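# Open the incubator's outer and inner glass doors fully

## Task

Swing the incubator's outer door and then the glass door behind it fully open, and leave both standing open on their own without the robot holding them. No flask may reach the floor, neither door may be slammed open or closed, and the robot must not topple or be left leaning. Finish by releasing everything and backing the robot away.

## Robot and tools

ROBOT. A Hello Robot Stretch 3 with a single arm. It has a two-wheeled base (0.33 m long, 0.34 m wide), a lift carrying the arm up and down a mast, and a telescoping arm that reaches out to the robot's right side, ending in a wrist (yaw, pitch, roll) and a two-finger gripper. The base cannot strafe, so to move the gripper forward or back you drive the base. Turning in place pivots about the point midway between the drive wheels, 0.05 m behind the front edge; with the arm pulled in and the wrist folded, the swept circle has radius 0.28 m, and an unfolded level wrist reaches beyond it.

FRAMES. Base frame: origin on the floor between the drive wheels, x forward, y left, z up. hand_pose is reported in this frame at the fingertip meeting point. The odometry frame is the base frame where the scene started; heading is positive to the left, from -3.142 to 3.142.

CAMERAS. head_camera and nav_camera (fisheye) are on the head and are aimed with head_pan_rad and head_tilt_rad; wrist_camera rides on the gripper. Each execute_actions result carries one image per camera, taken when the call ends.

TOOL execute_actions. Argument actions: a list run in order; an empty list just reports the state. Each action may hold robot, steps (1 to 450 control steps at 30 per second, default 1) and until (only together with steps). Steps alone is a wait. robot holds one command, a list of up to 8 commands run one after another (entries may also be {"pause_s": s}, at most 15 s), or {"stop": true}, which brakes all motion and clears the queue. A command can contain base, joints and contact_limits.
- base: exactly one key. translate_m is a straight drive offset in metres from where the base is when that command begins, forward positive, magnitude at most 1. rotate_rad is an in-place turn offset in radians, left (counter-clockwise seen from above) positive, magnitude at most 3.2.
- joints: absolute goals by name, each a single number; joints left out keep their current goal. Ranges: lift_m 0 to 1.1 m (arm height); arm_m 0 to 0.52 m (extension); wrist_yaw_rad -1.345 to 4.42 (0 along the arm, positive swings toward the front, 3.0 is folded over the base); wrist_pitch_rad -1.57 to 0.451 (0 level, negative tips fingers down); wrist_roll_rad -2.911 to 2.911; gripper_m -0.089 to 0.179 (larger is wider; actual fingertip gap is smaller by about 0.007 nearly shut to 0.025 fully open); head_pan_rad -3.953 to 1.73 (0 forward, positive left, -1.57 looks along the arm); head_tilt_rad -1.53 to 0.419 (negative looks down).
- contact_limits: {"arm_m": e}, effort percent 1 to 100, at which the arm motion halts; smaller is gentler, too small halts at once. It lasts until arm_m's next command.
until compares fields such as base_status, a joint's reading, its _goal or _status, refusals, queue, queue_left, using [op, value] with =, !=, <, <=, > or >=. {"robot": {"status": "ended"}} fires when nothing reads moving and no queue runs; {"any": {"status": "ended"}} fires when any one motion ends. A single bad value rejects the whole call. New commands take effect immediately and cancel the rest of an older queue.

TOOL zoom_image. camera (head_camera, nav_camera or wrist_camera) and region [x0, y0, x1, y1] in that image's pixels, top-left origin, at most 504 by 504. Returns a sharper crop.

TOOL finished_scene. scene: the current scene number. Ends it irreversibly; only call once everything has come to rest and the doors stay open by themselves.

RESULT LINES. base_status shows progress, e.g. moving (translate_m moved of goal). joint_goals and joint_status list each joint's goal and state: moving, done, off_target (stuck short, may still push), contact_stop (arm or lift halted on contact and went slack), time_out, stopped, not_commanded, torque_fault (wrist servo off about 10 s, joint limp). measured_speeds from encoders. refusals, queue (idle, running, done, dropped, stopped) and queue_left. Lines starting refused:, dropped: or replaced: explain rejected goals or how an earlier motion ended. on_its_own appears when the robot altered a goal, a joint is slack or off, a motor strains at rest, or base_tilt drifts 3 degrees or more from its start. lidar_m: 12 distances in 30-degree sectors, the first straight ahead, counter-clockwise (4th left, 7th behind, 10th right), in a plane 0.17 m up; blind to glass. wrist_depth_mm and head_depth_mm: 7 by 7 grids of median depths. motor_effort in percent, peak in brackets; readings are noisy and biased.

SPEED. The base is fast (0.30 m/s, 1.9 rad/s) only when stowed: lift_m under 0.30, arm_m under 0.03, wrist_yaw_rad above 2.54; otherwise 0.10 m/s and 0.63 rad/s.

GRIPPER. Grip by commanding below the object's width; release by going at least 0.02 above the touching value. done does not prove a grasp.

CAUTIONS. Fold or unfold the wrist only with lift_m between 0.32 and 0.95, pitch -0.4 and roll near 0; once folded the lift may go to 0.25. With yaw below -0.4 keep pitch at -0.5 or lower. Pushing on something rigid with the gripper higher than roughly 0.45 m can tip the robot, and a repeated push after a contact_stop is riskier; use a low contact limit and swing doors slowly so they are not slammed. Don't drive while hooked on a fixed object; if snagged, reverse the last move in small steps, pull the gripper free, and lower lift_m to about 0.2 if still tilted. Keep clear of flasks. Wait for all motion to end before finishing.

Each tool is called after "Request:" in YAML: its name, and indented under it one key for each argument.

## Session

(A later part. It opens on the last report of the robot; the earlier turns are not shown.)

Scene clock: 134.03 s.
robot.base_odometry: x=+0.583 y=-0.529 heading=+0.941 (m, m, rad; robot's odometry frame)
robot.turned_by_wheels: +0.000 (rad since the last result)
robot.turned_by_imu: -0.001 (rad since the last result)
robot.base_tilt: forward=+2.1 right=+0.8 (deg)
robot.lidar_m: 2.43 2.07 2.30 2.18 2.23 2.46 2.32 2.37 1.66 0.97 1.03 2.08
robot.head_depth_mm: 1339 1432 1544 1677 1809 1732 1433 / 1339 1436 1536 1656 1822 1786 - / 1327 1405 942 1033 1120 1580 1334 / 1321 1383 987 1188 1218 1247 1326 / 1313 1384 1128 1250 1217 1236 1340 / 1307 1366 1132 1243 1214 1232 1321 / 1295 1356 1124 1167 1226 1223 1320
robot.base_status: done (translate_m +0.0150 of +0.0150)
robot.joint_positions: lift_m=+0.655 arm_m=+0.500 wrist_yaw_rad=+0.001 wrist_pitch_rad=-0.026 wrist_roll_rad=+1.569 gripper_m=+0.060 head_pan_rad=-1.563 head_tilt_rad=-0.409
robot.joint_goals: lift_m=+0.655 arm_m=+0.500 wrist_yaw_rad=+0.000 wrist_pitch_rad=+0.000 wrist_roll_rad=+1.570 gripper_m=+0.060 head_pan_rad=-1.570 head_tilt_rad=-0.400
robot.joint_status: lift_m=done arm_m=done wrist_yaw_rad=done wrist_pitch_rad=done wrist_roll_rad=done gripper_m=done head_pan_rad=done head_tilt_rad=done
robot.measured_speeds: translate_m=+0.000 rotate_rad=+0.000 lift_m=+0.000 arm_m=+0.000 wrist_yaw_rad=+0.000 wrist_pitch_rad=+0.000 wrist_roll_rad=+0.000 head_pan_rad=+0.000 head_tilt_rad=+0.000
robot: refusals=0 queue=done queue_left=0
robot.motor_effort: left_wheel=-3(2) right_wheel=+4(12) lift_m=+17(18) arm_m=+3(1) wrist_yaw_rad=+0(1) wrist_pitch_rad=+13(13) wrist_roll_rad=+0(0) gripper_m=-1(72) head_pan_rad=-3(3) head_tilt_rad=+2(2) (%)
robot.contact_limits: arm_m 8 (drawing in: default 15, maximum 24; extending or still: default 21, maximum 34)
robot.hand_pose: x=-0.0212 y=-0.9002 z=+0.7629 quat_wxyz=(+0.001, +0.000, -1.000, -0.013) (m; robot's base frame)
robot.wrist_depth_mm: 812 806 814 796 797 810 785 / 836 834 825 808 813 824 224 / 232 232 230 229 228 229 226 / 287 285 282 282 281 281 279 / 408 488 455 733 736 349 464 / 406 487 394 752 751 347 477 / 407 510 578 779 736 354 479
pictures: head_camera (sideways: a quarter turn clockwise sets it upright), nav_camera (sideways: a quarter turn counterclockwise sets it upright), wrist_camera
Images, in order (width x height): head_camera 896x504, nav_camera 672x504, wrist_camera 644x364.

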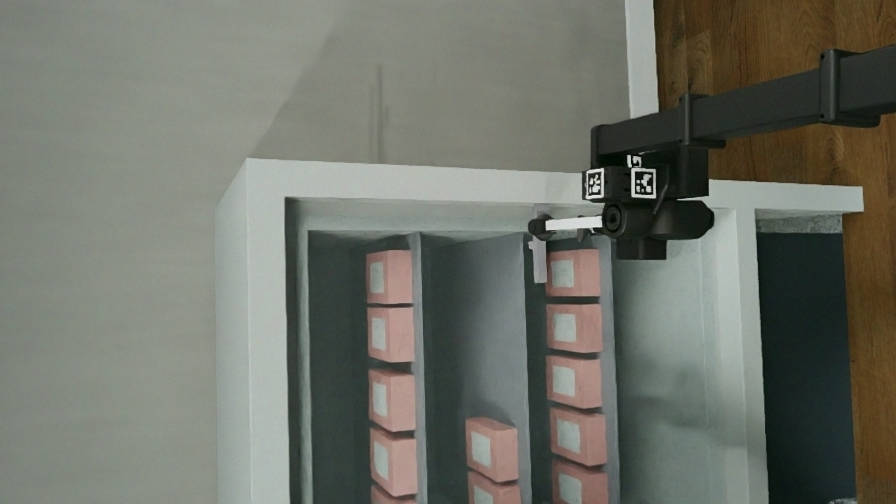

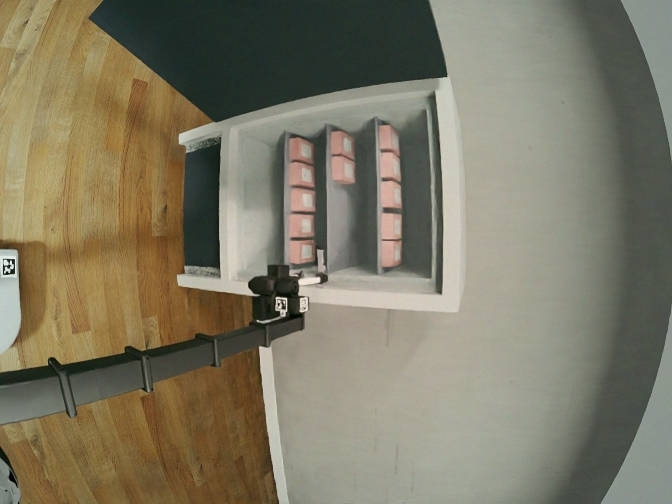

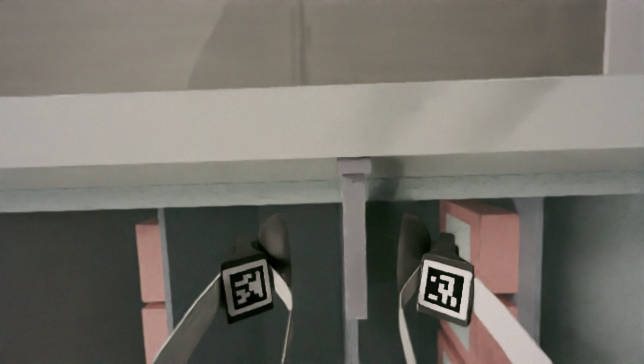

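Request:
execute_actions:
  actions:
    - {"robot":[{"joints":{"arm_m":0.25}},{"base":{"rotate_rad":-0.4}},{"base":{"translate_m":0.22}},{"base":{"rotate_rad":0.4}},{"base":{"translate_m":-0.175}},{"joints":{"arm_m":0.38}}],"steps":450,"until":{"robot":{"status":"ended"}}}

Scene clock: 149.33 s.
robot.base_odometry: x=+0.669 y=-0.557 heading=+0.941 (m, m, rad; robot's odometry frame)
robot.turned_by_wheels: +0.000 (rad since the last result)
robot.turned_by_imu: -0.002 (rad since the last result)
robot.base_tilt: forward=+2.1 right=+0.7 (deg)
robot.lidar_m: 2.41 2.07 2.39 2.28 2.32 2.48 2.34 2.27 1.57 0.89 0.94 1.96
robot.head_depth_mm: 1270 1351 1452 1568 1718 1725 1413 / 1260 1343 1432 1568 1703 1792 1372 / 1247 1310 852 936 1003 - 1247 / 1244 1298 876 1170 1123 1263 1250 / 1235 1300 871 1180 1136 1223 1234 / 1234 1295 865 1181 1139 1182 1218 / 1219 1287 861 1047 1114 1183 1213
robot.base_status: done (translate_m -0.1750 of -0.1750)
robot.joint_positions: lift_m=+0.655 arm_m=+0.380 wrist_yaw_rad=+0.001 wrist_pitch_rad=-0.026 wrist_roll_rad=+1.570 gripper_m=+0.060 head_pan_rad=-1.563 head_tilt_rad=-0.408
robot.joint_goals: lift_m=+0.655 arm_m=+0.380 wrist_yaw_rad=+0.000 wrist_pitch_rad=+0.000 wrist_roll_rad=+1.570 gripper_m=+0.060 head_pan_rad=-1.570 head_tilt_rad=-0.400
robot.joint_status: lift_m=done arm_m=done wrist_yaw_rad=done wrist_pitch_rad=done wrist_roll_rad=done gripper_m=done head_pan_rad=done head_tilt_rad=done
robot.measured_speeds: translate_m=+0.000 rotate_rad=+0.000 lift_m=+0.000 arm_m=+0.000 wrist_yaw_rad=+0.000 wrist_pitch_rad=+0.000 wrist_roll_rad=+0.000 head_pan_rad=+0.000 head_tilt_rad=+0.000
robot: refusals=0 queue=done queue_left=0
robot.motor_effort: left_wheel=-3(7) right_wheel=+5(11) lift_m=+18(18) arm_m=+3(2) wrist_yaw_rad=-1(1) wrist_pitch_rad=+13(13) wrist_roll_rad=+0(0) gripper_m=-1(1) head_pan_rad=-2(3) head_tilt_rad=+2(2) (%)
robot.hand_pose: x=-0.0212 y=-0.7802 z=+0.7629 quat_wxyz=(+0.001, +0.000, -1.000, -0.013) (m; robot's base frame)
robot.wrist_depth_mm: 848 827 839 850 840 843 819 / 261 260 259 257 254 254 253 / 290 314 313 272 311 305 309 / 371 376 469 762 669 377 473 / 412 522 467 772 770 377 465 / 407 517 395 797 784 383 471 / 407 538 574 812 797 397 469
pictures: head_camera (sideways: a quarter turn clockwise sets it upright), nav_camera (sideways: a quarter turn counterclockwise sets it upright), wrist_camera
Images, in order (width x height): head_camera 896x504, nav_camera 672x504, wrist_camera 644x364.

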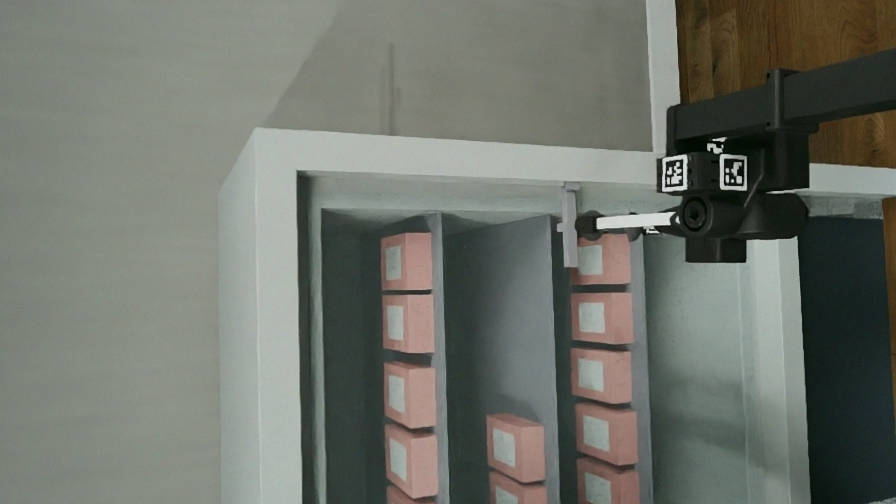

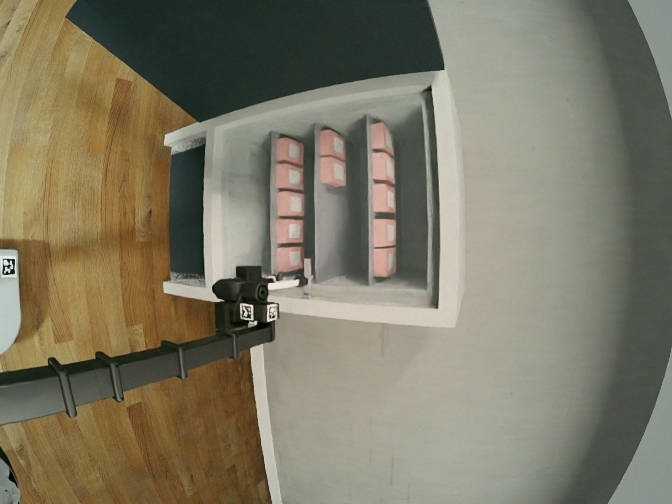

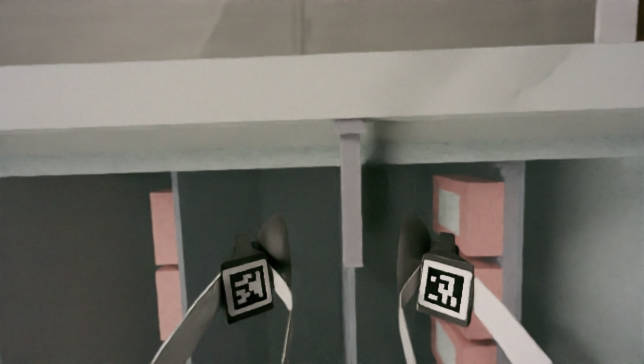

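Request:
execute_actions:
  actions:
    - {"robot":[{"base":{"translate_m":-0.02}},{"joints":{"arm_m":0.5},"contact_limits":{"arm_m":8}}],"steps":300,"until":{"robot":{"status":"ended"}}}
    - {"robot":{"joints":{"gripper_m":-0.04}},"steps":60,"until":{"robot":{"status":"ended"}}}

Scene clock: 154.73 s.
robot.base_odometry: x=+0.657 y=-0.573 heading=+0.941 (m, m, rad; robot's odometry frame)
robot.turned_by_wheels: +0.000 (rad since the last result)
robot.turned_by_imu: -0.001 (rad since the last result)
robot.base_tilt: forward=+2.1 right=+0.8 (deg)
robot.lidar_m: 2.43 2.09 2.39 2.27 2.32 2.46 2.32 2.28 1.57 0.89 0.95 1.96
robot.head_depth_mm: 1265 1364 1455 1563 1707 1725 1434 / 1266 1343 1453 1572 1703 1786 - / 1258 1322 846 932 977 1163 1251 / 1242 1301 878 1079 1124 1179 1242 / 1233 1297 871 1181 1136 1226 1240 / 1228 1291 871 1183 1137 1224 1226 / 1226 1284 862 1102 1116 1185 1221
robot.base_status: done (translate_m -0.0200 of -0.0200)
robot.joint_positions: lift_m=+0.655 arm_m=+0.500 wrist_yaw_rad=+0.000 wrist_pitch_rad=-0.058 wrist_roll_rad=+1.570 gripper_m=-0.039 head_pan_rad=-1.563 head_tilt_rad=-0.408
robot.joint_goals: lift_m=+0.655 arm_m=+0.500 wrist_yaw_rad=+0.000 wrist_pitch_rad=+0.000 wrist_roll_rad=+1.570 gripper_m=-0.040 head_pan_rad=-1.570 head_tilt_rad=-0.400
robot.joint_status: lift_m=done arm_m=done wrist_yaw_rad=done wrist_pitch_rad=done wrist_roll_rad=done gripper_m=done head_pan_rad=done head_tilt_rad=done
robot.measured_speeds: translate_m=+0.000 rotate_rad=+0.000 lift_m=+0.000 arm_m=+0.000 wrist_yaw_rad=+0.000 wrist_pitch_rad=+0.000 wrist_roll_rad=+0.000 head_pan_rad=+0.000 head_tilt_rad=+0.000
robot: refusals=0 queue=done queue_left=0
robot.motor_effort: left_wheel=-3(6) right_wheel=+5(7) lift_m=+20(20) arm_m=+3(3) wrist_yaw_rad=-1(1) wrist_pitch_rad=+29(31) wrist_roll_rad=+0(0) gripper_m=-31(99) head_pan_rad=-2(2) head_tilt_rad=+2(3) (%)
robot.contact_limits: arm_m 8 (drawing in: default 15, maximum 24; extending or still: default 21, maximum 34)
robot.hand_pose: x=-0.0213 y=-0.8991 z=+0.7546 quat_wxyz=(+0.001, +0.000, -1.000, -0.029) (m; robot's base frame)
robot.wrist_depth_mm: 703 727 714 737 716 742 726 / 140 141 141 142 143 143 144 / 142 143 143 144 145 146 146 / 194 195 196 195 197 198 200 / 230 260 462 159 517 270 263 / 319 295 525 161 - 274 391 / 379 292 510 675 677 276 398
pictures: head_camera (sideways: a quarter turn clockwise sets it upright), nav_camera (sideways: a quarter turn counterclockwise sets it upright), wrist_camera
Images, in order (width x height): head_camera 896x504, nav_camera 672x504, wrist_camera 644x364.

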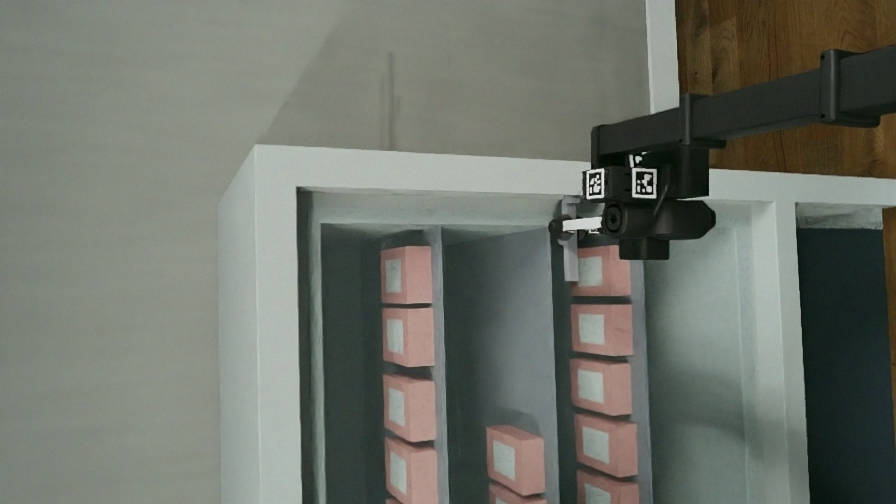

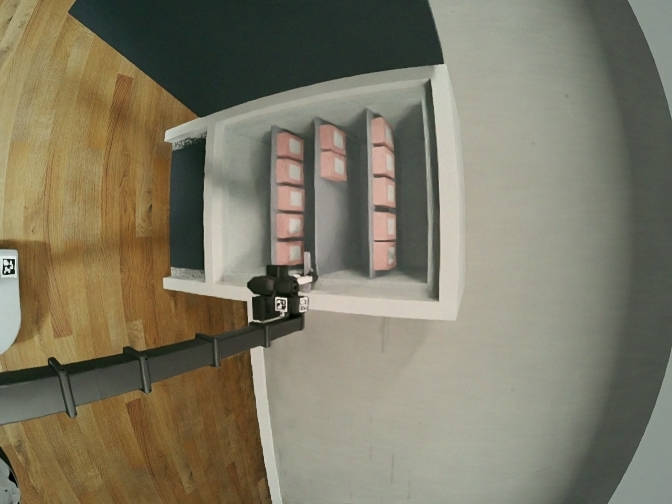

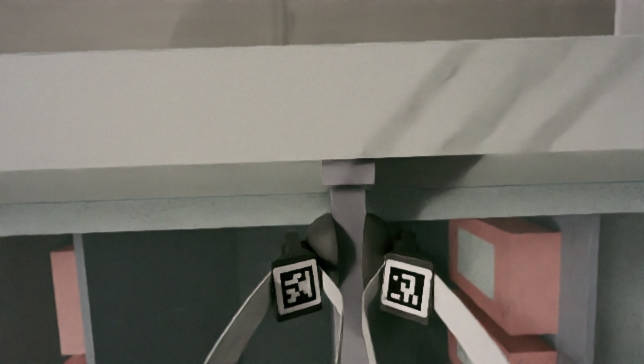

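Gripped. Gentle pull test.

Request:
execute_actions:
  actions:
    - {"robot":{"joints":{"arm_m":0.44,"lift_m":0.648},"contact_limits":{"arm_m":14}},"steps":120,"until":{"robot":{"status":"ended"}}}

Scene clock: 156.37 s.
robot.base_odometry: x=+0.657 y=-0.573 heading=+0.941 (m, m, rad; robot's odometry frame)
robot.turned_by_wheels: +0.000 (rad since the last result)
robot.turned_by_imu: +0.000 (rad since the last result)
robot.base_tilt: forward=+2.1 right=+0.8 (deg)
robot.lidar_m: 2.43 2.10 2.39 2.27 2.33 2.47 2.32 2.28 1.57 0.89 0.95 1.97
robot.head_depth_mm: 1267 1352 1461 1574 1718 1732 1422 / 1265 1346 1453 1569 1705 1802 1365 / 1248 1320 844 930 992 - 1259 / 1245 1296 880 1074 1120 1205 1248 / 1236 1298 874 1181 1131 1220 1236 / 1227 1295 865 1187 1143 1225 1221 / 1227 1288 862 1100 1116 1189 1222
robot.base_status: done (translate_m -0.0200 of -0.0200)
robot.joint_positions: lift_m=+0.648 arm_m=+0.440 wrist_yaw_rad=-0.001 wrist_pitch_rad=-0.028 wrist_roll_rad=+1.570 gripper_m=-0.036 head_pan_rad=-1.563 head_tilt_rad=-0.408
robot.joint_goals: lift_m=+0.648 arm_m=+0.440 wrist_yaw_rad=+0.000 wrist_pitch_rad=+0.000 wrist_roll_rad=+1.570 gripper_m=-0.037 head_pan_rad=-1.570 head_tilt_rad=-0.400
robot.joint_status: lift_m=done arm_m=done wrist_yaw_rad=done wrist_pitch_rad=done wrist_roll_rad=done gripper_m=done head_pan_rad=done head_tilt_rad=done
robot.measured_speeds: translate_m=+0.000 rotate_rad=+0.000 lift_m=+0.000 arm_m=+0.000 wrist_yaw_rad=+0.000 wrist_pitch_rad=+0.000 wrist_roll_rad=+0.000 head_pan_rad=+0.000 head_tilt_rad=+0.000
robot: refusals=0 queue=done queue_left=0
robot.motor_effort: left_wheel=-2(3) right_wheel=+4(5) lift_m=+18(20) arm_m=-2(5) wrist_yaw_rad=+0(0) wrist_pitch_rad=+14(29) wrist_roll_rad=+0(0) gripper_m=-15(26) head_pan_rad=-2(3) head_tilt_rad=+3(2) (%)
robot.contact_limits: arm_m 14 (drawing in: default 15, maximum 24; extending or still: default 21, maximum 34)
robot.hand_pose: x=-0.0215 y=-0.8407 z=+0.7554 quat_wxyz=(+0.001, +0.000, -1.000, -0.014) (m; robot's base frame)
robot.wrist_depth_mm: 789 789 805 797 785 774 769 / 801 202 201 201 200 198 197 / 204 204 202 202 201 200 200 / 257 257 257 255 254 252 253 / 419 334 555 726 683 319 456 / 415 332 541 - 577 319 471 / 410 328 476 749 738 330 468
pictures: head_camera (sideways: a quarter turn clockwise sets it upright), nav_camera (sideways: a quarter turn counterclockwise sets it upright), wrist_camera
Images, in order (width x height): head_camera 896x504, nav_camera 672x504, wrist_camera 644x364.

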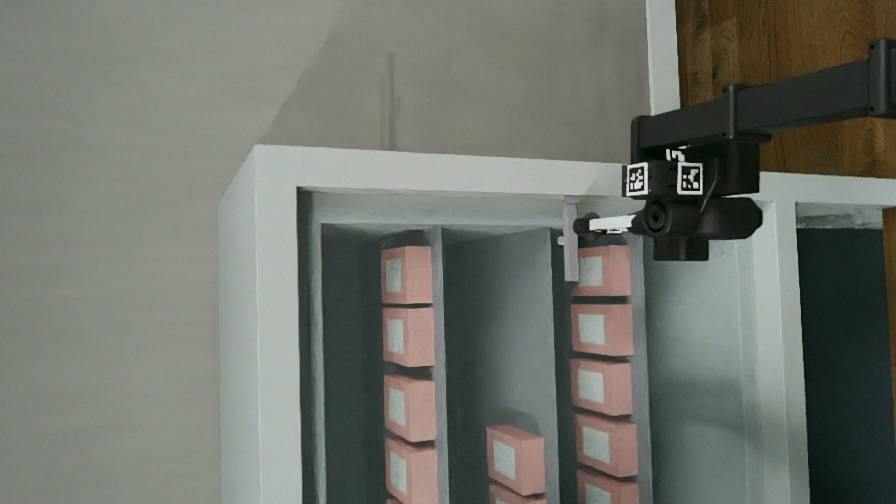

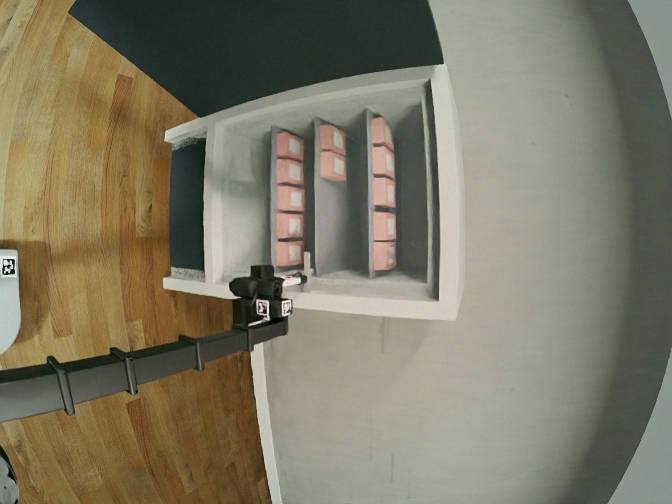

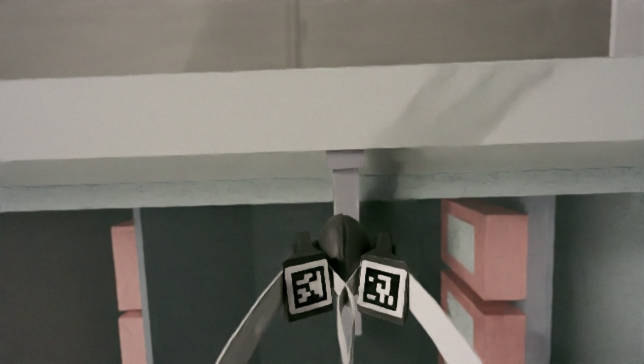

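Request:
execute_actions:
  actions:
    - {"robot":[{"joints":{"gripper_m":0.05},"base":{"translate_m":0.01}},{"joints":{"arm_m":0.51,"lift_m":0.652},"contact_limits":{"arm_m":8}}],"steps":300,"until":{"robot":{"status":"ended"}}}
    - {"robot":{"joints":{"gripper_m":-0.03}},"steps":60,"until":{"robot":{"status":"ended"}}}
    - {"robot":{"joints":{"wrist_roll_rad":1.0}},"steps":50}

Scene clock: 163.40 s.
robot.base_odometry: x=+0.663 y=-0.565 heading=+0.941 (m, m, rad; robot's odometry frame)
robot.turned_by_wheels: +0.000 (rad since the last result)
robot.turned_by_imu: -0.001 (rad since the last result)
robot.base_tilt: forward=+2.1 right=+0.8 (deg)
robot.lidar_m: 2.42 2.10 2.39 2.27 2.32 2.47 2.33 2.28 1.57 0.89 0.95 1.97
robot.head_depth_mm: 1265 1351 1454 1568 1705 1752 1434 / 1261 1348 1450 1564 1678 1782 1398 / 1250 1325 845 921 990 1123 1253 / 1251 1314 878 1081 1125 1184 1240 / 1234 1298 871 1186 1138 1219 1234 / 1230 1291 865 1184 1129 1186 1222 / 1225 1277 863 1047 1115 1188 1204
robot.base_status: done (translate_m +0.0100 of +0.0100)
robot.joint_positions: lift_m=+0.652 arm_m=+0.502 wrist_yaw_rad=+0.002 wrist_pitch_rad=-0.051 wrist_roll_rad=+1.078 gripper_m=-0.023 head_pan_rad=-1.563 head_tilt_rad=-0.407
robot.joint_goals: lift_m=+0.652 arm_m=+0.502 wrist_yaw_rad=+0.000 wrist_pitch_rad=+0.000 wrist_roll_rad=+1.000 gripper_m=-0.024 head_pan_rad=-1.570 head_tilt_rad=-0.400
robot.joint_status: lift_m=done arm_m=contact_stop wrist_yaw_rad=done wrist_pitch_rad=done wrist_roll_rad=off_target gripper_m=done head_pan_rad=done head_tilt_rad=done
robot.measured_speeds: translate_m=+0.000 rotate_rad=+0.000 lift_m=+0.000 arm_m=+0.000 wrist_yaw_rad=+0.000 wrist_pitch_rad=+0.000 wrist_roll_rad=+0.000 head_pan_rad=+0.000 head_tilt_rad=+0.000
robot: refusals=0 queue=dropped queue_left=0
robot.on_its_own: gripper_m is held at -0.024, not at your -0.030, by its stall guard, which is still easing; arm_m is slack since a contact_stop, until your next command for it (your +0.510 is given up)
robot.motor_effort: left_wheel=-1(4) right_wheel=+0(11) lift_m=+24(25) arm_m=+1(9) wrist_yaw_rad=-3(5) wrist_pitch_rad=+25(36) wrist_roll_rad=-40(41) gripper_m=-21(100) head_pan_rad=-2(3) head_tilt_rad=+2(2) (%)
robot.contact_limits: arm_m 8 (drawing in: default 15, maximum 24; extending or still: default 21, maximum 34)
robot.hand_pose: x=-0.0209 y=-0.9019 z=+0.7533 quat_wxyz=(+0.244, +0.007, -0.969, -0.025) (m; robot's base frame)
robot.wrist_depth_mm: 175 176 132 133 135 719 728 / 372 181 182 135 137 139 740 / 240 270 186 188 140 141 143 / 243 330 626 192 153 144 145 / 248 394 649 164 198 199 149 / 278 494 655 160 - 265 206 / 322 656 514 241 338 267 368
pictures: head_camera (sideways: a quarter turn clockwise sets it upright), nav_camera (sideways: a quarter turn counterclockwise sets it upright), wrist_camera
Images, in order (width x height): head_camera 896x504, nav_camera 672x504, wrist_camera 644x364.

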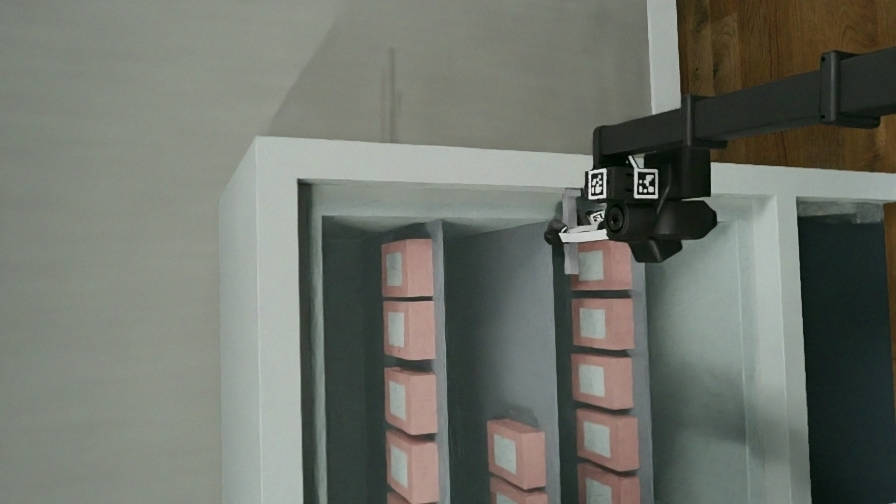

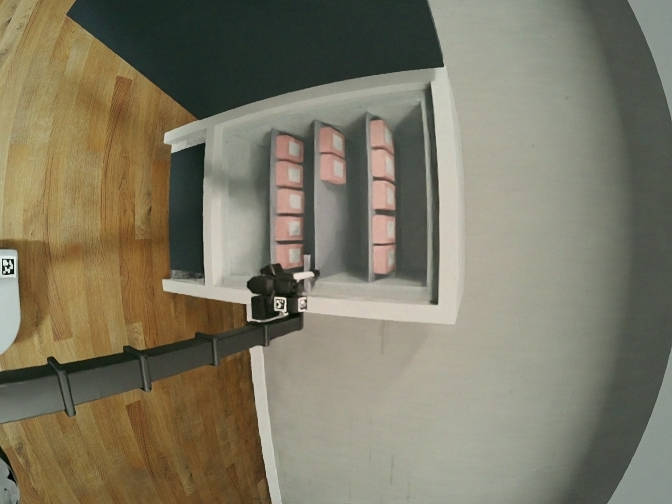

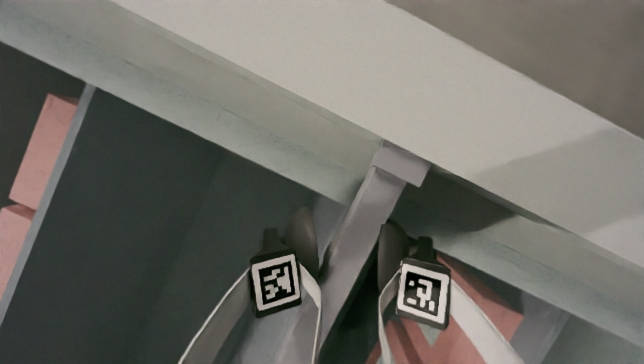

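Request:
execute_actions:
  actions:
    - {"robot":{"joints":{"wrist_roll_rad":1.57}},"steps":40}
    - {"robot":{"joints":{"gripper_m":-0.05}},"steps":30}
    - {"robot":{"joints":{"arm_m":0.45},"contact_limits":{"arm_m":20}},"steps":60}

Scene clock: 168.20 s.
robot.base_odometry: x=+0.663 y=-0.565 heading=+0.941 (m, m, rad; robot's odometry frame)
robot.turned_by_wheels: +0.000 (rad since the last result)
robot.turned_by_imu: -0.001 (rad since the last result)
robot.base_tilt: forward=+2.1 right=+0.8 (deg)
robot.lidar_m: 2.42 2.09 2.39 2.28 2.33 2.47 2.33 2.28 1.57 0.89 0.95 1.96
robot.head_depth_mm: 1263 1358 1451 1574 1717 1728 1422 / 1257 1344 1446 1561 1678 1790 1395 / 1250 1331 845 922 1007 - 1246 / 1242 1301 883 1082 1121 1183 1248 / 1235 1292 874 1185 1135 1231 1232 / 1229 1286 866 1188 1132 1185 1220 / 1217 1287 865 1050 1118 1189 1208
robot.base_status: done (translate_m +0.0100 of +0.0100)
robot.joint_positions: lift_m=+0.652 arm_m=+0.450 wrist_yaw_rad=-0.002 wrist_pitch_rad=-0.028 wrist_roll_rad=+1.571 gripper_m=-0.046 head_pan_rad=-1.563 head_tilt_rad=-0.407
robot.joint_goals: lift_m=+0.652 arm_m=+0.450 wrist_yaw_rad=+0.000 wrist_pitch_rad=+0.000 wrist_roll_rad=+1.570 gripper_m=-0.047 head_pan_rad=-1.570 head_tilt_rad=-0.400
robot.joint_status: lift_m=done arm_m=done wrist_yaw_rad=done wrist_pitch_rad=done wrist_roll_rad=done gripper_m=done head_pan_rad=done head_tilt_rad=done
robot.measured_speeds: translate_m=+0.000 rotate_rad=+0.000 lift_m=+0.000 arm_m=+0.000 wrist_yaw_rad=+0.000 wrist_pitch_rad=+0.000 wrist_roll_rad=+0.000 head_pan_rad=+0.000 head_tilt_rad=+0.000
robot: refusals=0 queue=done queue_left=0
robot.motor_effort: left_wheel=-1(2) right_wheel=+2(6) lift_m=+22(23) arm_m=-2(5) wrist_yaw_rad=+1(2) wrist_pitch_rad=+14(25) wrist_roll_rad=+0(37) gripper_m=-19(100) head_pan_rad=-3(2) head_tilt_rad=+2(2) (%)
robot.contact_limits: arm_m 20 (drawing in: default 15, maximum 24; extending or still: default 21, maximum 34)
robot.hand_pose: x=-0.0218 y=-0.8507 z=+0.7591 quat_wxyz=(+0.000, -0.001, -1.000, -0.014) (m; robot's base frame)
robot.wrist_depth_mm: 791 769 764 771 768 751 757 / 191 190 189 189 189 187 187 / 194 193 192 192 189 214 238 / 247 247 248 245 245 243 242 / 415 316 538 709 685 310 441 / 408 322 526 - 577 317 440 / 409 322 461 723 727 316 449
pictures: head_camera (sideways: a quarter turn clockwise sets it upright), nav_camera (sideways: a quarter turn counterclockwise sets it upright), wrist_camera
Images, in order (width x height): head_camera 896x504, nav_camera 672x504, wrist_camera 644x364.

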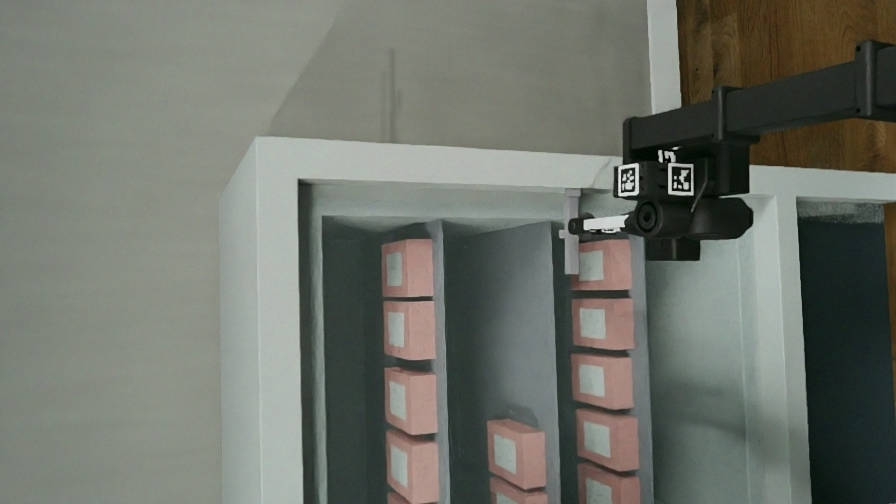

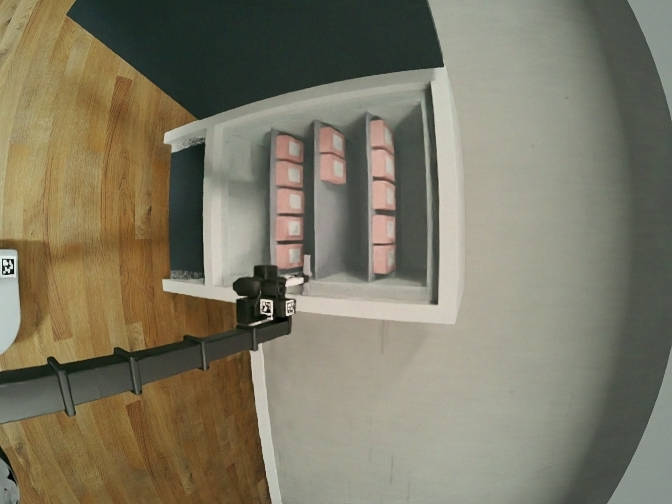

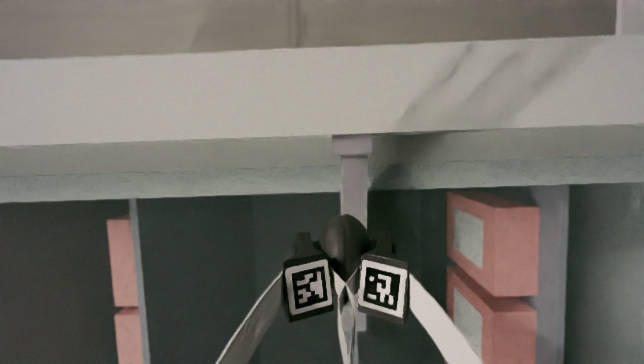

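Request:
execute_actions:
  actions:
    - {"robot":[{"joints":{"gripper_m":0.05}},{"joints":{"arm_m":0.51},"contact_limits":{"arm_m":8}}],"steps":300,"until":{"robot":{"status":"ended"}}}
    - {"robot":{"joints":{"gripper_m":-0.03}},"steps":60,"until":{"robot":{"status":"ended"}}}
    - {"robot":{"joints":{"wrist_roll_rad":2.3}},"steps":60}

Scene clock: 175.03 s.
robot.base_odometry: x=+0.663 y=-0.565 heading=+0.941 (m, m, rad; robot's odometry frame)
robot.turned_by_wheels: +0.000 (rad since the last result)
robot.turned_by_imu: -0.001 (rad since the last result)
robot.base_tilt: forward=+2.1 right=+0.8 (deg)
robot.lidar_m: 2.42 2.09 2.39 2.27 2.32 2.47 2.33 2.27 1.57 0.89 0.94 1.96
robot.head_depth_mm: 1266 1352 1451 1574 1706 1723 1452 / 1262 1343 1454 1566 1692 1802 1401 / 1252 1323 840 921 984 1113 1251 / 1245 1305 875 1078 1124 1193 1244 / 1237 1295 872 1185 1131 1227 1226 / 1234 1292 871 1185 1130 1188 1221 / 1219 1288 860 1050 1110 1185 1216
robot.base_status: done (translate_m +0.0100 of +0.0100)
robot.joint_positions: lift_m=+0.652 arm_m=+0.502 wrist_yaw_rad=-0.001 wrist_pitch_rad=-0.069 wrist_roll_rad=+2.286 gripper_m=-0.029 head_pan_rad=-1.563 head_tilt_rad=-0.407
robot.joint_goals: lift_m=+0.652 arm_m=+0.502 wrist_yaw_rad=+0.000 wrist_pitch_rad=+0.000 wrist_roll_rad=+2.300 gripper_m=-0.030 head_pan_rad=-1.570 head_tilt_rad=-0.400
robot.joint_status: lift_m=done arm_m=contact_stop wrist_yaw_rad=done wrist_pitch_rad=done wrist_roll_rad=done gripper_m=done head_pan_rad=done head_tilt_rad=done
robot.measured_speeds: translate_m=+0.000 rotate_rad=+0.000 lift_m=+0.000 arm_m=+0.000 wrist_yaw_rad=+0.000 wrist_pitch_rad=+0.000 wrist_roll_rad=+0.000 head_pan_rad=+0.000 head_tilt_rad=+0.000
robot: refusals=0 queue=done queue_left=0
robot.on_its_own: arm_m is slack since a contact_stop, until your next command for it (your +0.510 is given up); wrist_pitch_rad is at rest, and its effort (+35) is outside its rest range (-20 to +32)
robot.motor_effort: left_wheel=-2(3) right_wheel=+4(7) lift_m=+23(23) arm_m=+1(9) wrist_yaw_rad=+3(1) wrist_pitch_rad=+35(35) wrist_roll_rad=+7(10) gripper_m=-21(100) head_pan_rad=-3(3) head_tilt_rad=+2(3) (%)
robot.contact_limits: arm_m 8 (drawing in: default 15, maximum 24; extending or still: default 21, maximum 34)
robot.hand_pose: x=-0.0214 y=-0.9011 z=+0.7485 quat_wxyz=(-0.350, -0.013, -0.936, -0.033) (m; robot's base frame)
robot.wrist_depth_mm: 750 748 741 141 152 188 379 / 755 767 144 143 191 246 407 / 757 147 145 183 193 249 242 / 772 147 147 195 633 322 249 / 150 149 199 155 640 610 250 / 151 162 202 155 - 643 320 / 152 204 348 432 650 649 580
pictures: head_camera (sideways: a quarter turn clockwise sets it upright), nav_camera (sideways: a quarter turn counterclockwise sets it upright), wrist_camera
Images, in order (width x height): head_camera 896x504, nav_camera 672x504, wrist_camera 644x364.

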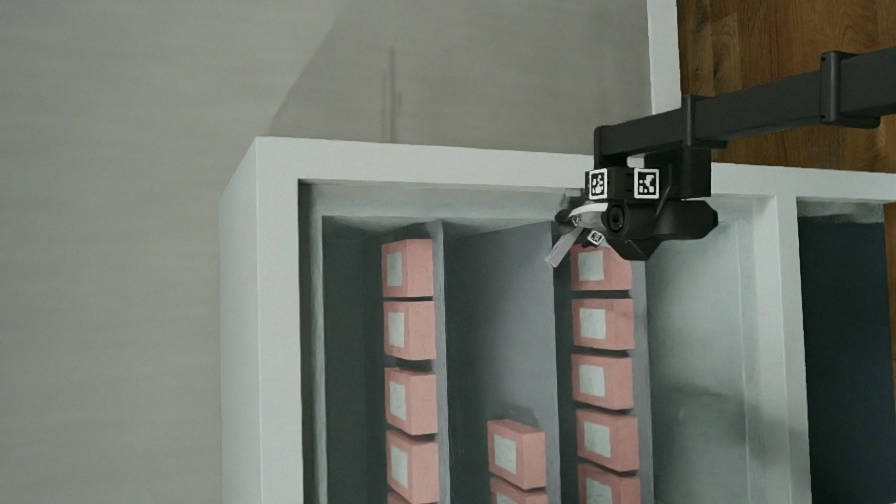

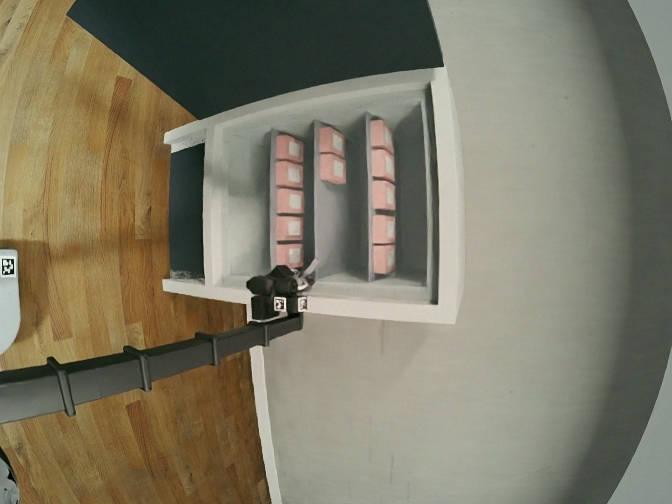

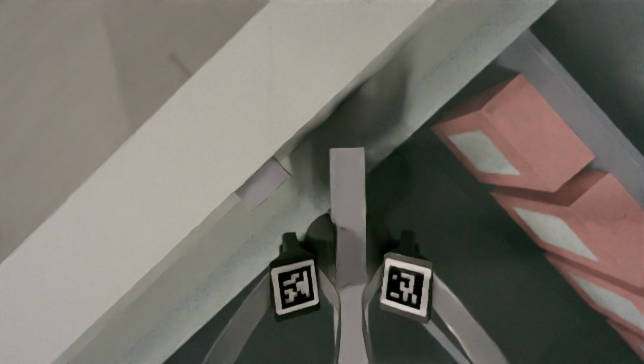

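Request:
execute_actions:
  actions:
    - {"robot":{"joints":{"wrist_roll_rad":2.7,"lift_m":0.658}},"steps":45}
    - {"robot":{"joints":{"arm_m":0.42},"contact_limits":{"arm_m":20}},"steps":60}
    - {"robot":{"joints":{"arm_m":0.32},"base":{"translate_m":0.03},"contact_limits":{"arm_m":20}},"steps":70}

Scene clock: 181.27 s.
robot.base_odometry: x=+0.681 y=-0.541 heading=+0.941 (m, m, rad; robot's odometry frame)
robot.turned_by_wheels: +0.000 (rad since the last result)
robot.turned_by_imu: -0.001 (rad since the last result)
robot.base_tilt: forward=+2.1 right=+0.8 (deg)
robot.lidar_m: 2.39 2.06 2.40 2.28 2.32 2.51 2.36 2.27 1.57 0.89 0.94 1.96
robot.head_depth_mm: 1259 1354 1457 1581 1714 1730 1423 / 1263 1331 1421 1544 1677 1783 - / 1252 1314 875 940 1014 1053 - / 1242 1310 875 1174 1141 1226 1247 / 1235 1294 868 1187 1129 1232 1228 / 1225 1287 866 1102 1122 1191 1225 / 1221 1282 862 1050 1111 1188 1213
robot.base_status: done (translate_m +0.0300 of +0.0300)
robot.joint_positions: lift_m=+0.658 arm_m=+0.320 wrist_yaw_rad=+0.000 wrist_pitch_rad=-0.101 wrist_roll_rad=+2.701 gripper_m=-0.029 head_pan_rad=-1.563 head_tilt_rad=-0.407
robot.joint_goals: lift_m=+0.658 arm_m=+0.320 wrist_yaw_rad=+0.000 wrist_pitch_rad=+0.000 wrist_roll_rad=+2.700 gripper_m=-0.030 head_pan_rad=-1.570 head_tilt_rad=-0.400
robot.joint_status: lift_m=done arm_m=done wrist_yaw_rad=done wrist_pitch_rad=done wrist_roll_rad=done gripper_m=done head_pan_rad=done head_tilt_rad=done
robot.measured_speeds: translate_m=+0.000 rotate_rad=+0.000 lift_m=+0.000 arm_m=+0.000 wrist_yaw_rad=+0.000 wrist_pitch_rad=+0.000 wrist_roll_rad=+0.000 head_pan_rad=+0.000 head_tilt_rad=+0.000
robot: refusals=0 queue=done queue_left=0
robot.on_its_own: wrist_pitch_rad is at rest, and its effort (+51) is outside its rest range (-20 to +32)
robot.motor_effort: left_wheel=-2(10) right_wheel=+0(29) lift_m=+28(29) arm_m=-2(1) wrist_yaw_rad=+0(28) wrist_pitch_rad=+51(55) wrist_roll_rad=+0(8) gripper_m=-21(22) head_pan_rad=-3(2) head_tilt_rad=+1(2) (%)
robot.contact_limits: arm_m 20 (drawing in: default 15, maximum 24; extending or still: default 21, maximum 34)
robot.hand_pose: x=-0.0211 y=-0.7178 z=+0.7463 quat_wxyz=(-0.535, -0.027, -0.844, -0.043) (m; robot's base frame)
robot.wrist_depth_mm: 988 953 952 369 625 529 447 / 992 951 953 373 433 687 555 / 973 971 332 380 488 429 677 / 969 955 336 383 831 782 418 / 989 964 364 158 805 807 608 / 979 981 385 164 - 514 554 / 999 343 391 419 572 693 433
pictures: head_camera (sideways: a quarter turn clockwise sets it upright), nav_camera (sideways: a quarter turn counterclockwise sets it upright), wrist_camera
Images, in order (width x height): head_camera 896x504, nav_camera 672x504, wrist_camera 644x364.

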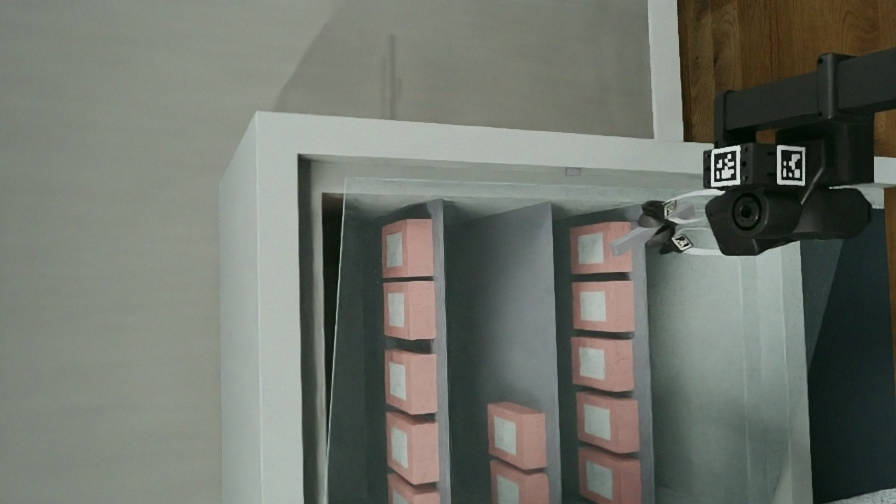

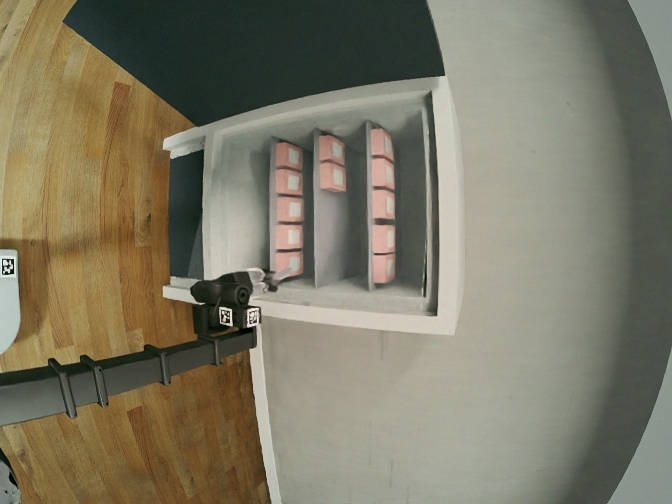

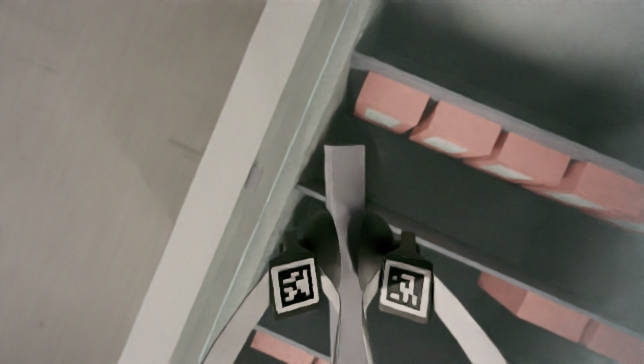

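Request:
execute_actions:
  actions:
    - {"robot":{"joints":{"arm_m":0.25,"lift_m":0.672,"wrist_yaw_rad":0.1},"base":{"translate_m":0.02},"contact_limits":{"arm_m":20}},"steps":60}
    - {"robot":{"joints":{"arm_m":0.17,"wrist_yaw_rad":0.2},"base":{"translate_m":0.03},"contact_limits":{"arm_m":20}},"steps":60}
    - {"robot":[{"joints":{"gripper_m":0.06}},{"joints":{"arm_m":0.05}}],"steps":120,"until":{"robot":{"status":"ended"}}}

Scene clock: 189.13 s.
robot.base_odometry: x=+0.710 y=-0.501 heading=+0.941 (m, m, rad; robot's odometry frame)
robot.turned_by_wheels: +0.000 (rad since the last result)
robot.turned_by_imu: -0.011 (rad since the last result)
robot.base_tilt: forward=+2.1 right=+0.7 (deg)
robot.lidar_m: 2.34 2.02 2.41 2.28 2.32 2.56 2.41 2.29 1.58 0.90 0.94 1.94
robot.head_depth_mm: 1261 1349 1448 1569 1717 1736 1404 / 1252 1334 845 933 1017 1613 1368 / 1246 1312 879 998 1075 1155 1230 / 1240 1310 870 1186 1132 1226 1230 / 1243 1292 870 1189 1126 1191 1214 / 1228 1282 859 1054 1124 1186 1220 / 1228 1278 857 1051 1103 1156 1197
robot.base_status: done (translate_m +0.0300 of +0.0300)
robot.joint_positions: lift_m=+0.672 arm_m=+0.050 wrist_yaw_rad=+0.160 wrist_pitch_rad=-0.027 wrist_roll_rad=+2.705 gripper_m=+0.060 head_pan_rad=-1.563 head_tilt_rad=-0.407
robot.joint_goals: lift_m=+0.672 arm_m=+0.050 wrist_yaw_rad=+0.161 wrist_pitch_rad=+0.000 wrist_roll_rad=+2.700 gripper_m=+0.060 head_pan_rad=-1.570 head_tilt_rad=-0.400
robot.joint_status: lift_m=done arm_m=done wrist_yaw_rad=off_target wrist_pitch_rad=done wrist_roll_rad=done gripper_m=done head_pan_rad=done head_tilt_rad=done
robot.measured_speeds: translate_m=+0.000 rotate_rad=+0.000 lift_m=+0.000 arm_m=+0.000 wrist_yaw_rad=+0.000 wrist_pitch_rad=+0.000 wrist_roll_rad=+0.000 head_pan_rad=+0.000 head_tilt_rad=+0.000
robot: refusals=0 queue=done queue_left=0
robot.on_its_own: wrist_yaw_rad is held at +0.161, not at your +0.200, by its stall guard, which is not easing now
robot.motor_effort: left_wheel=-1(17) right_wheel=+1(62) lift_m=+23(29) arm_m=-2(1) wrist_yaw_rad=+0(84) wrist_pitch_rad=+13(68) wrist_roll_rad=-2(5) gripper_m=+0(80) head_pan_rad=-3(3) head_tilt_rad=+2(1) (%)
robot.hand_pose: x=+0.0195 y=-0.4475 z=+0.7793 quat_wxyz=(-0.534, +0.060, -0.842, -0.054) (m; robot's base frame)
robot.wrist_depth_mm: - - 582 900 843 660 590 / - - 593 695 - 805 612 / - - 622 - - 697 608 / - - 734 - 922 679 546 / - 648 756 778 941 669 528 / - 646 720 912 877 638 507 / - - 640 704 733 611 495
pictures: head_camera (sideways: a quarter turn clockwise sets it upright), nav_camera (sideways: a quarter turn counterclockwise sets it upright), wrist_camera
replaced: robot.wrist_yaw_rad: its motion had ended off_target
Images, in order (width x height): head_camera 896x504, nav_camera 672x504, wrist_camera 644x364.

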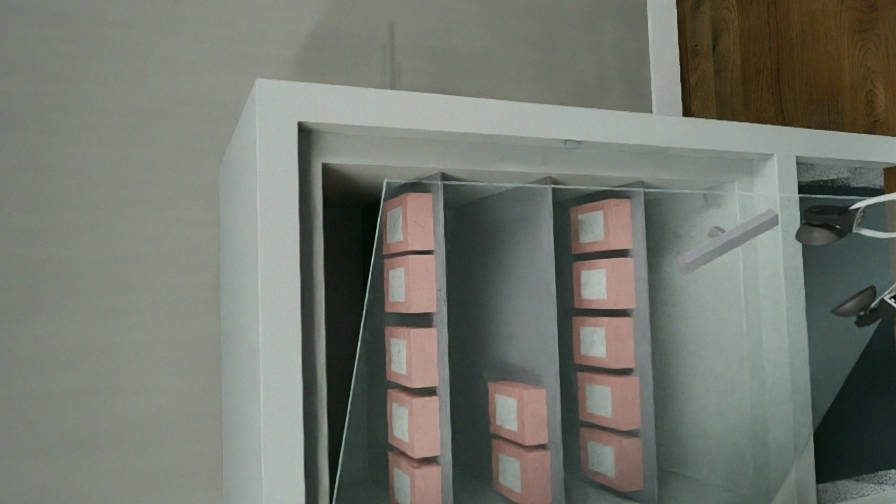

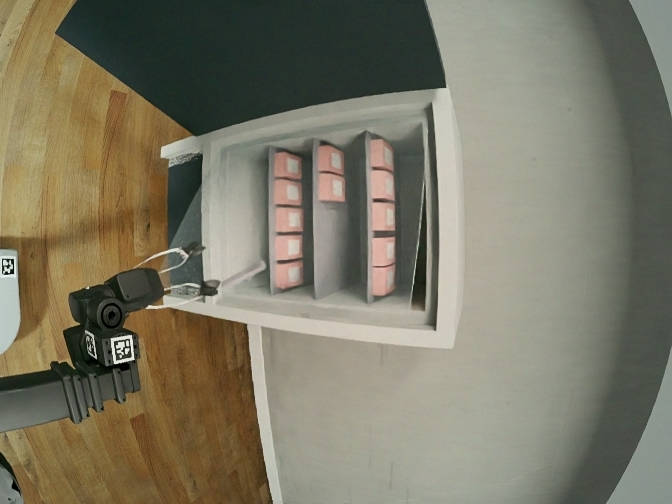

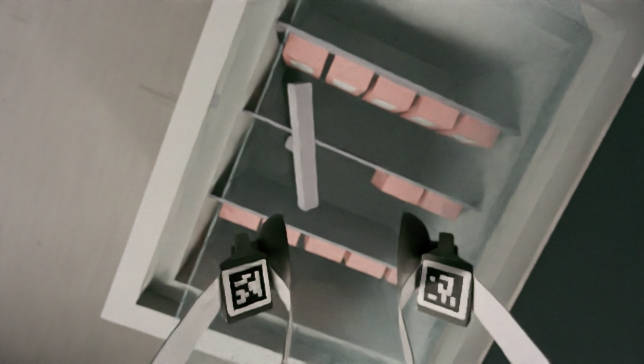

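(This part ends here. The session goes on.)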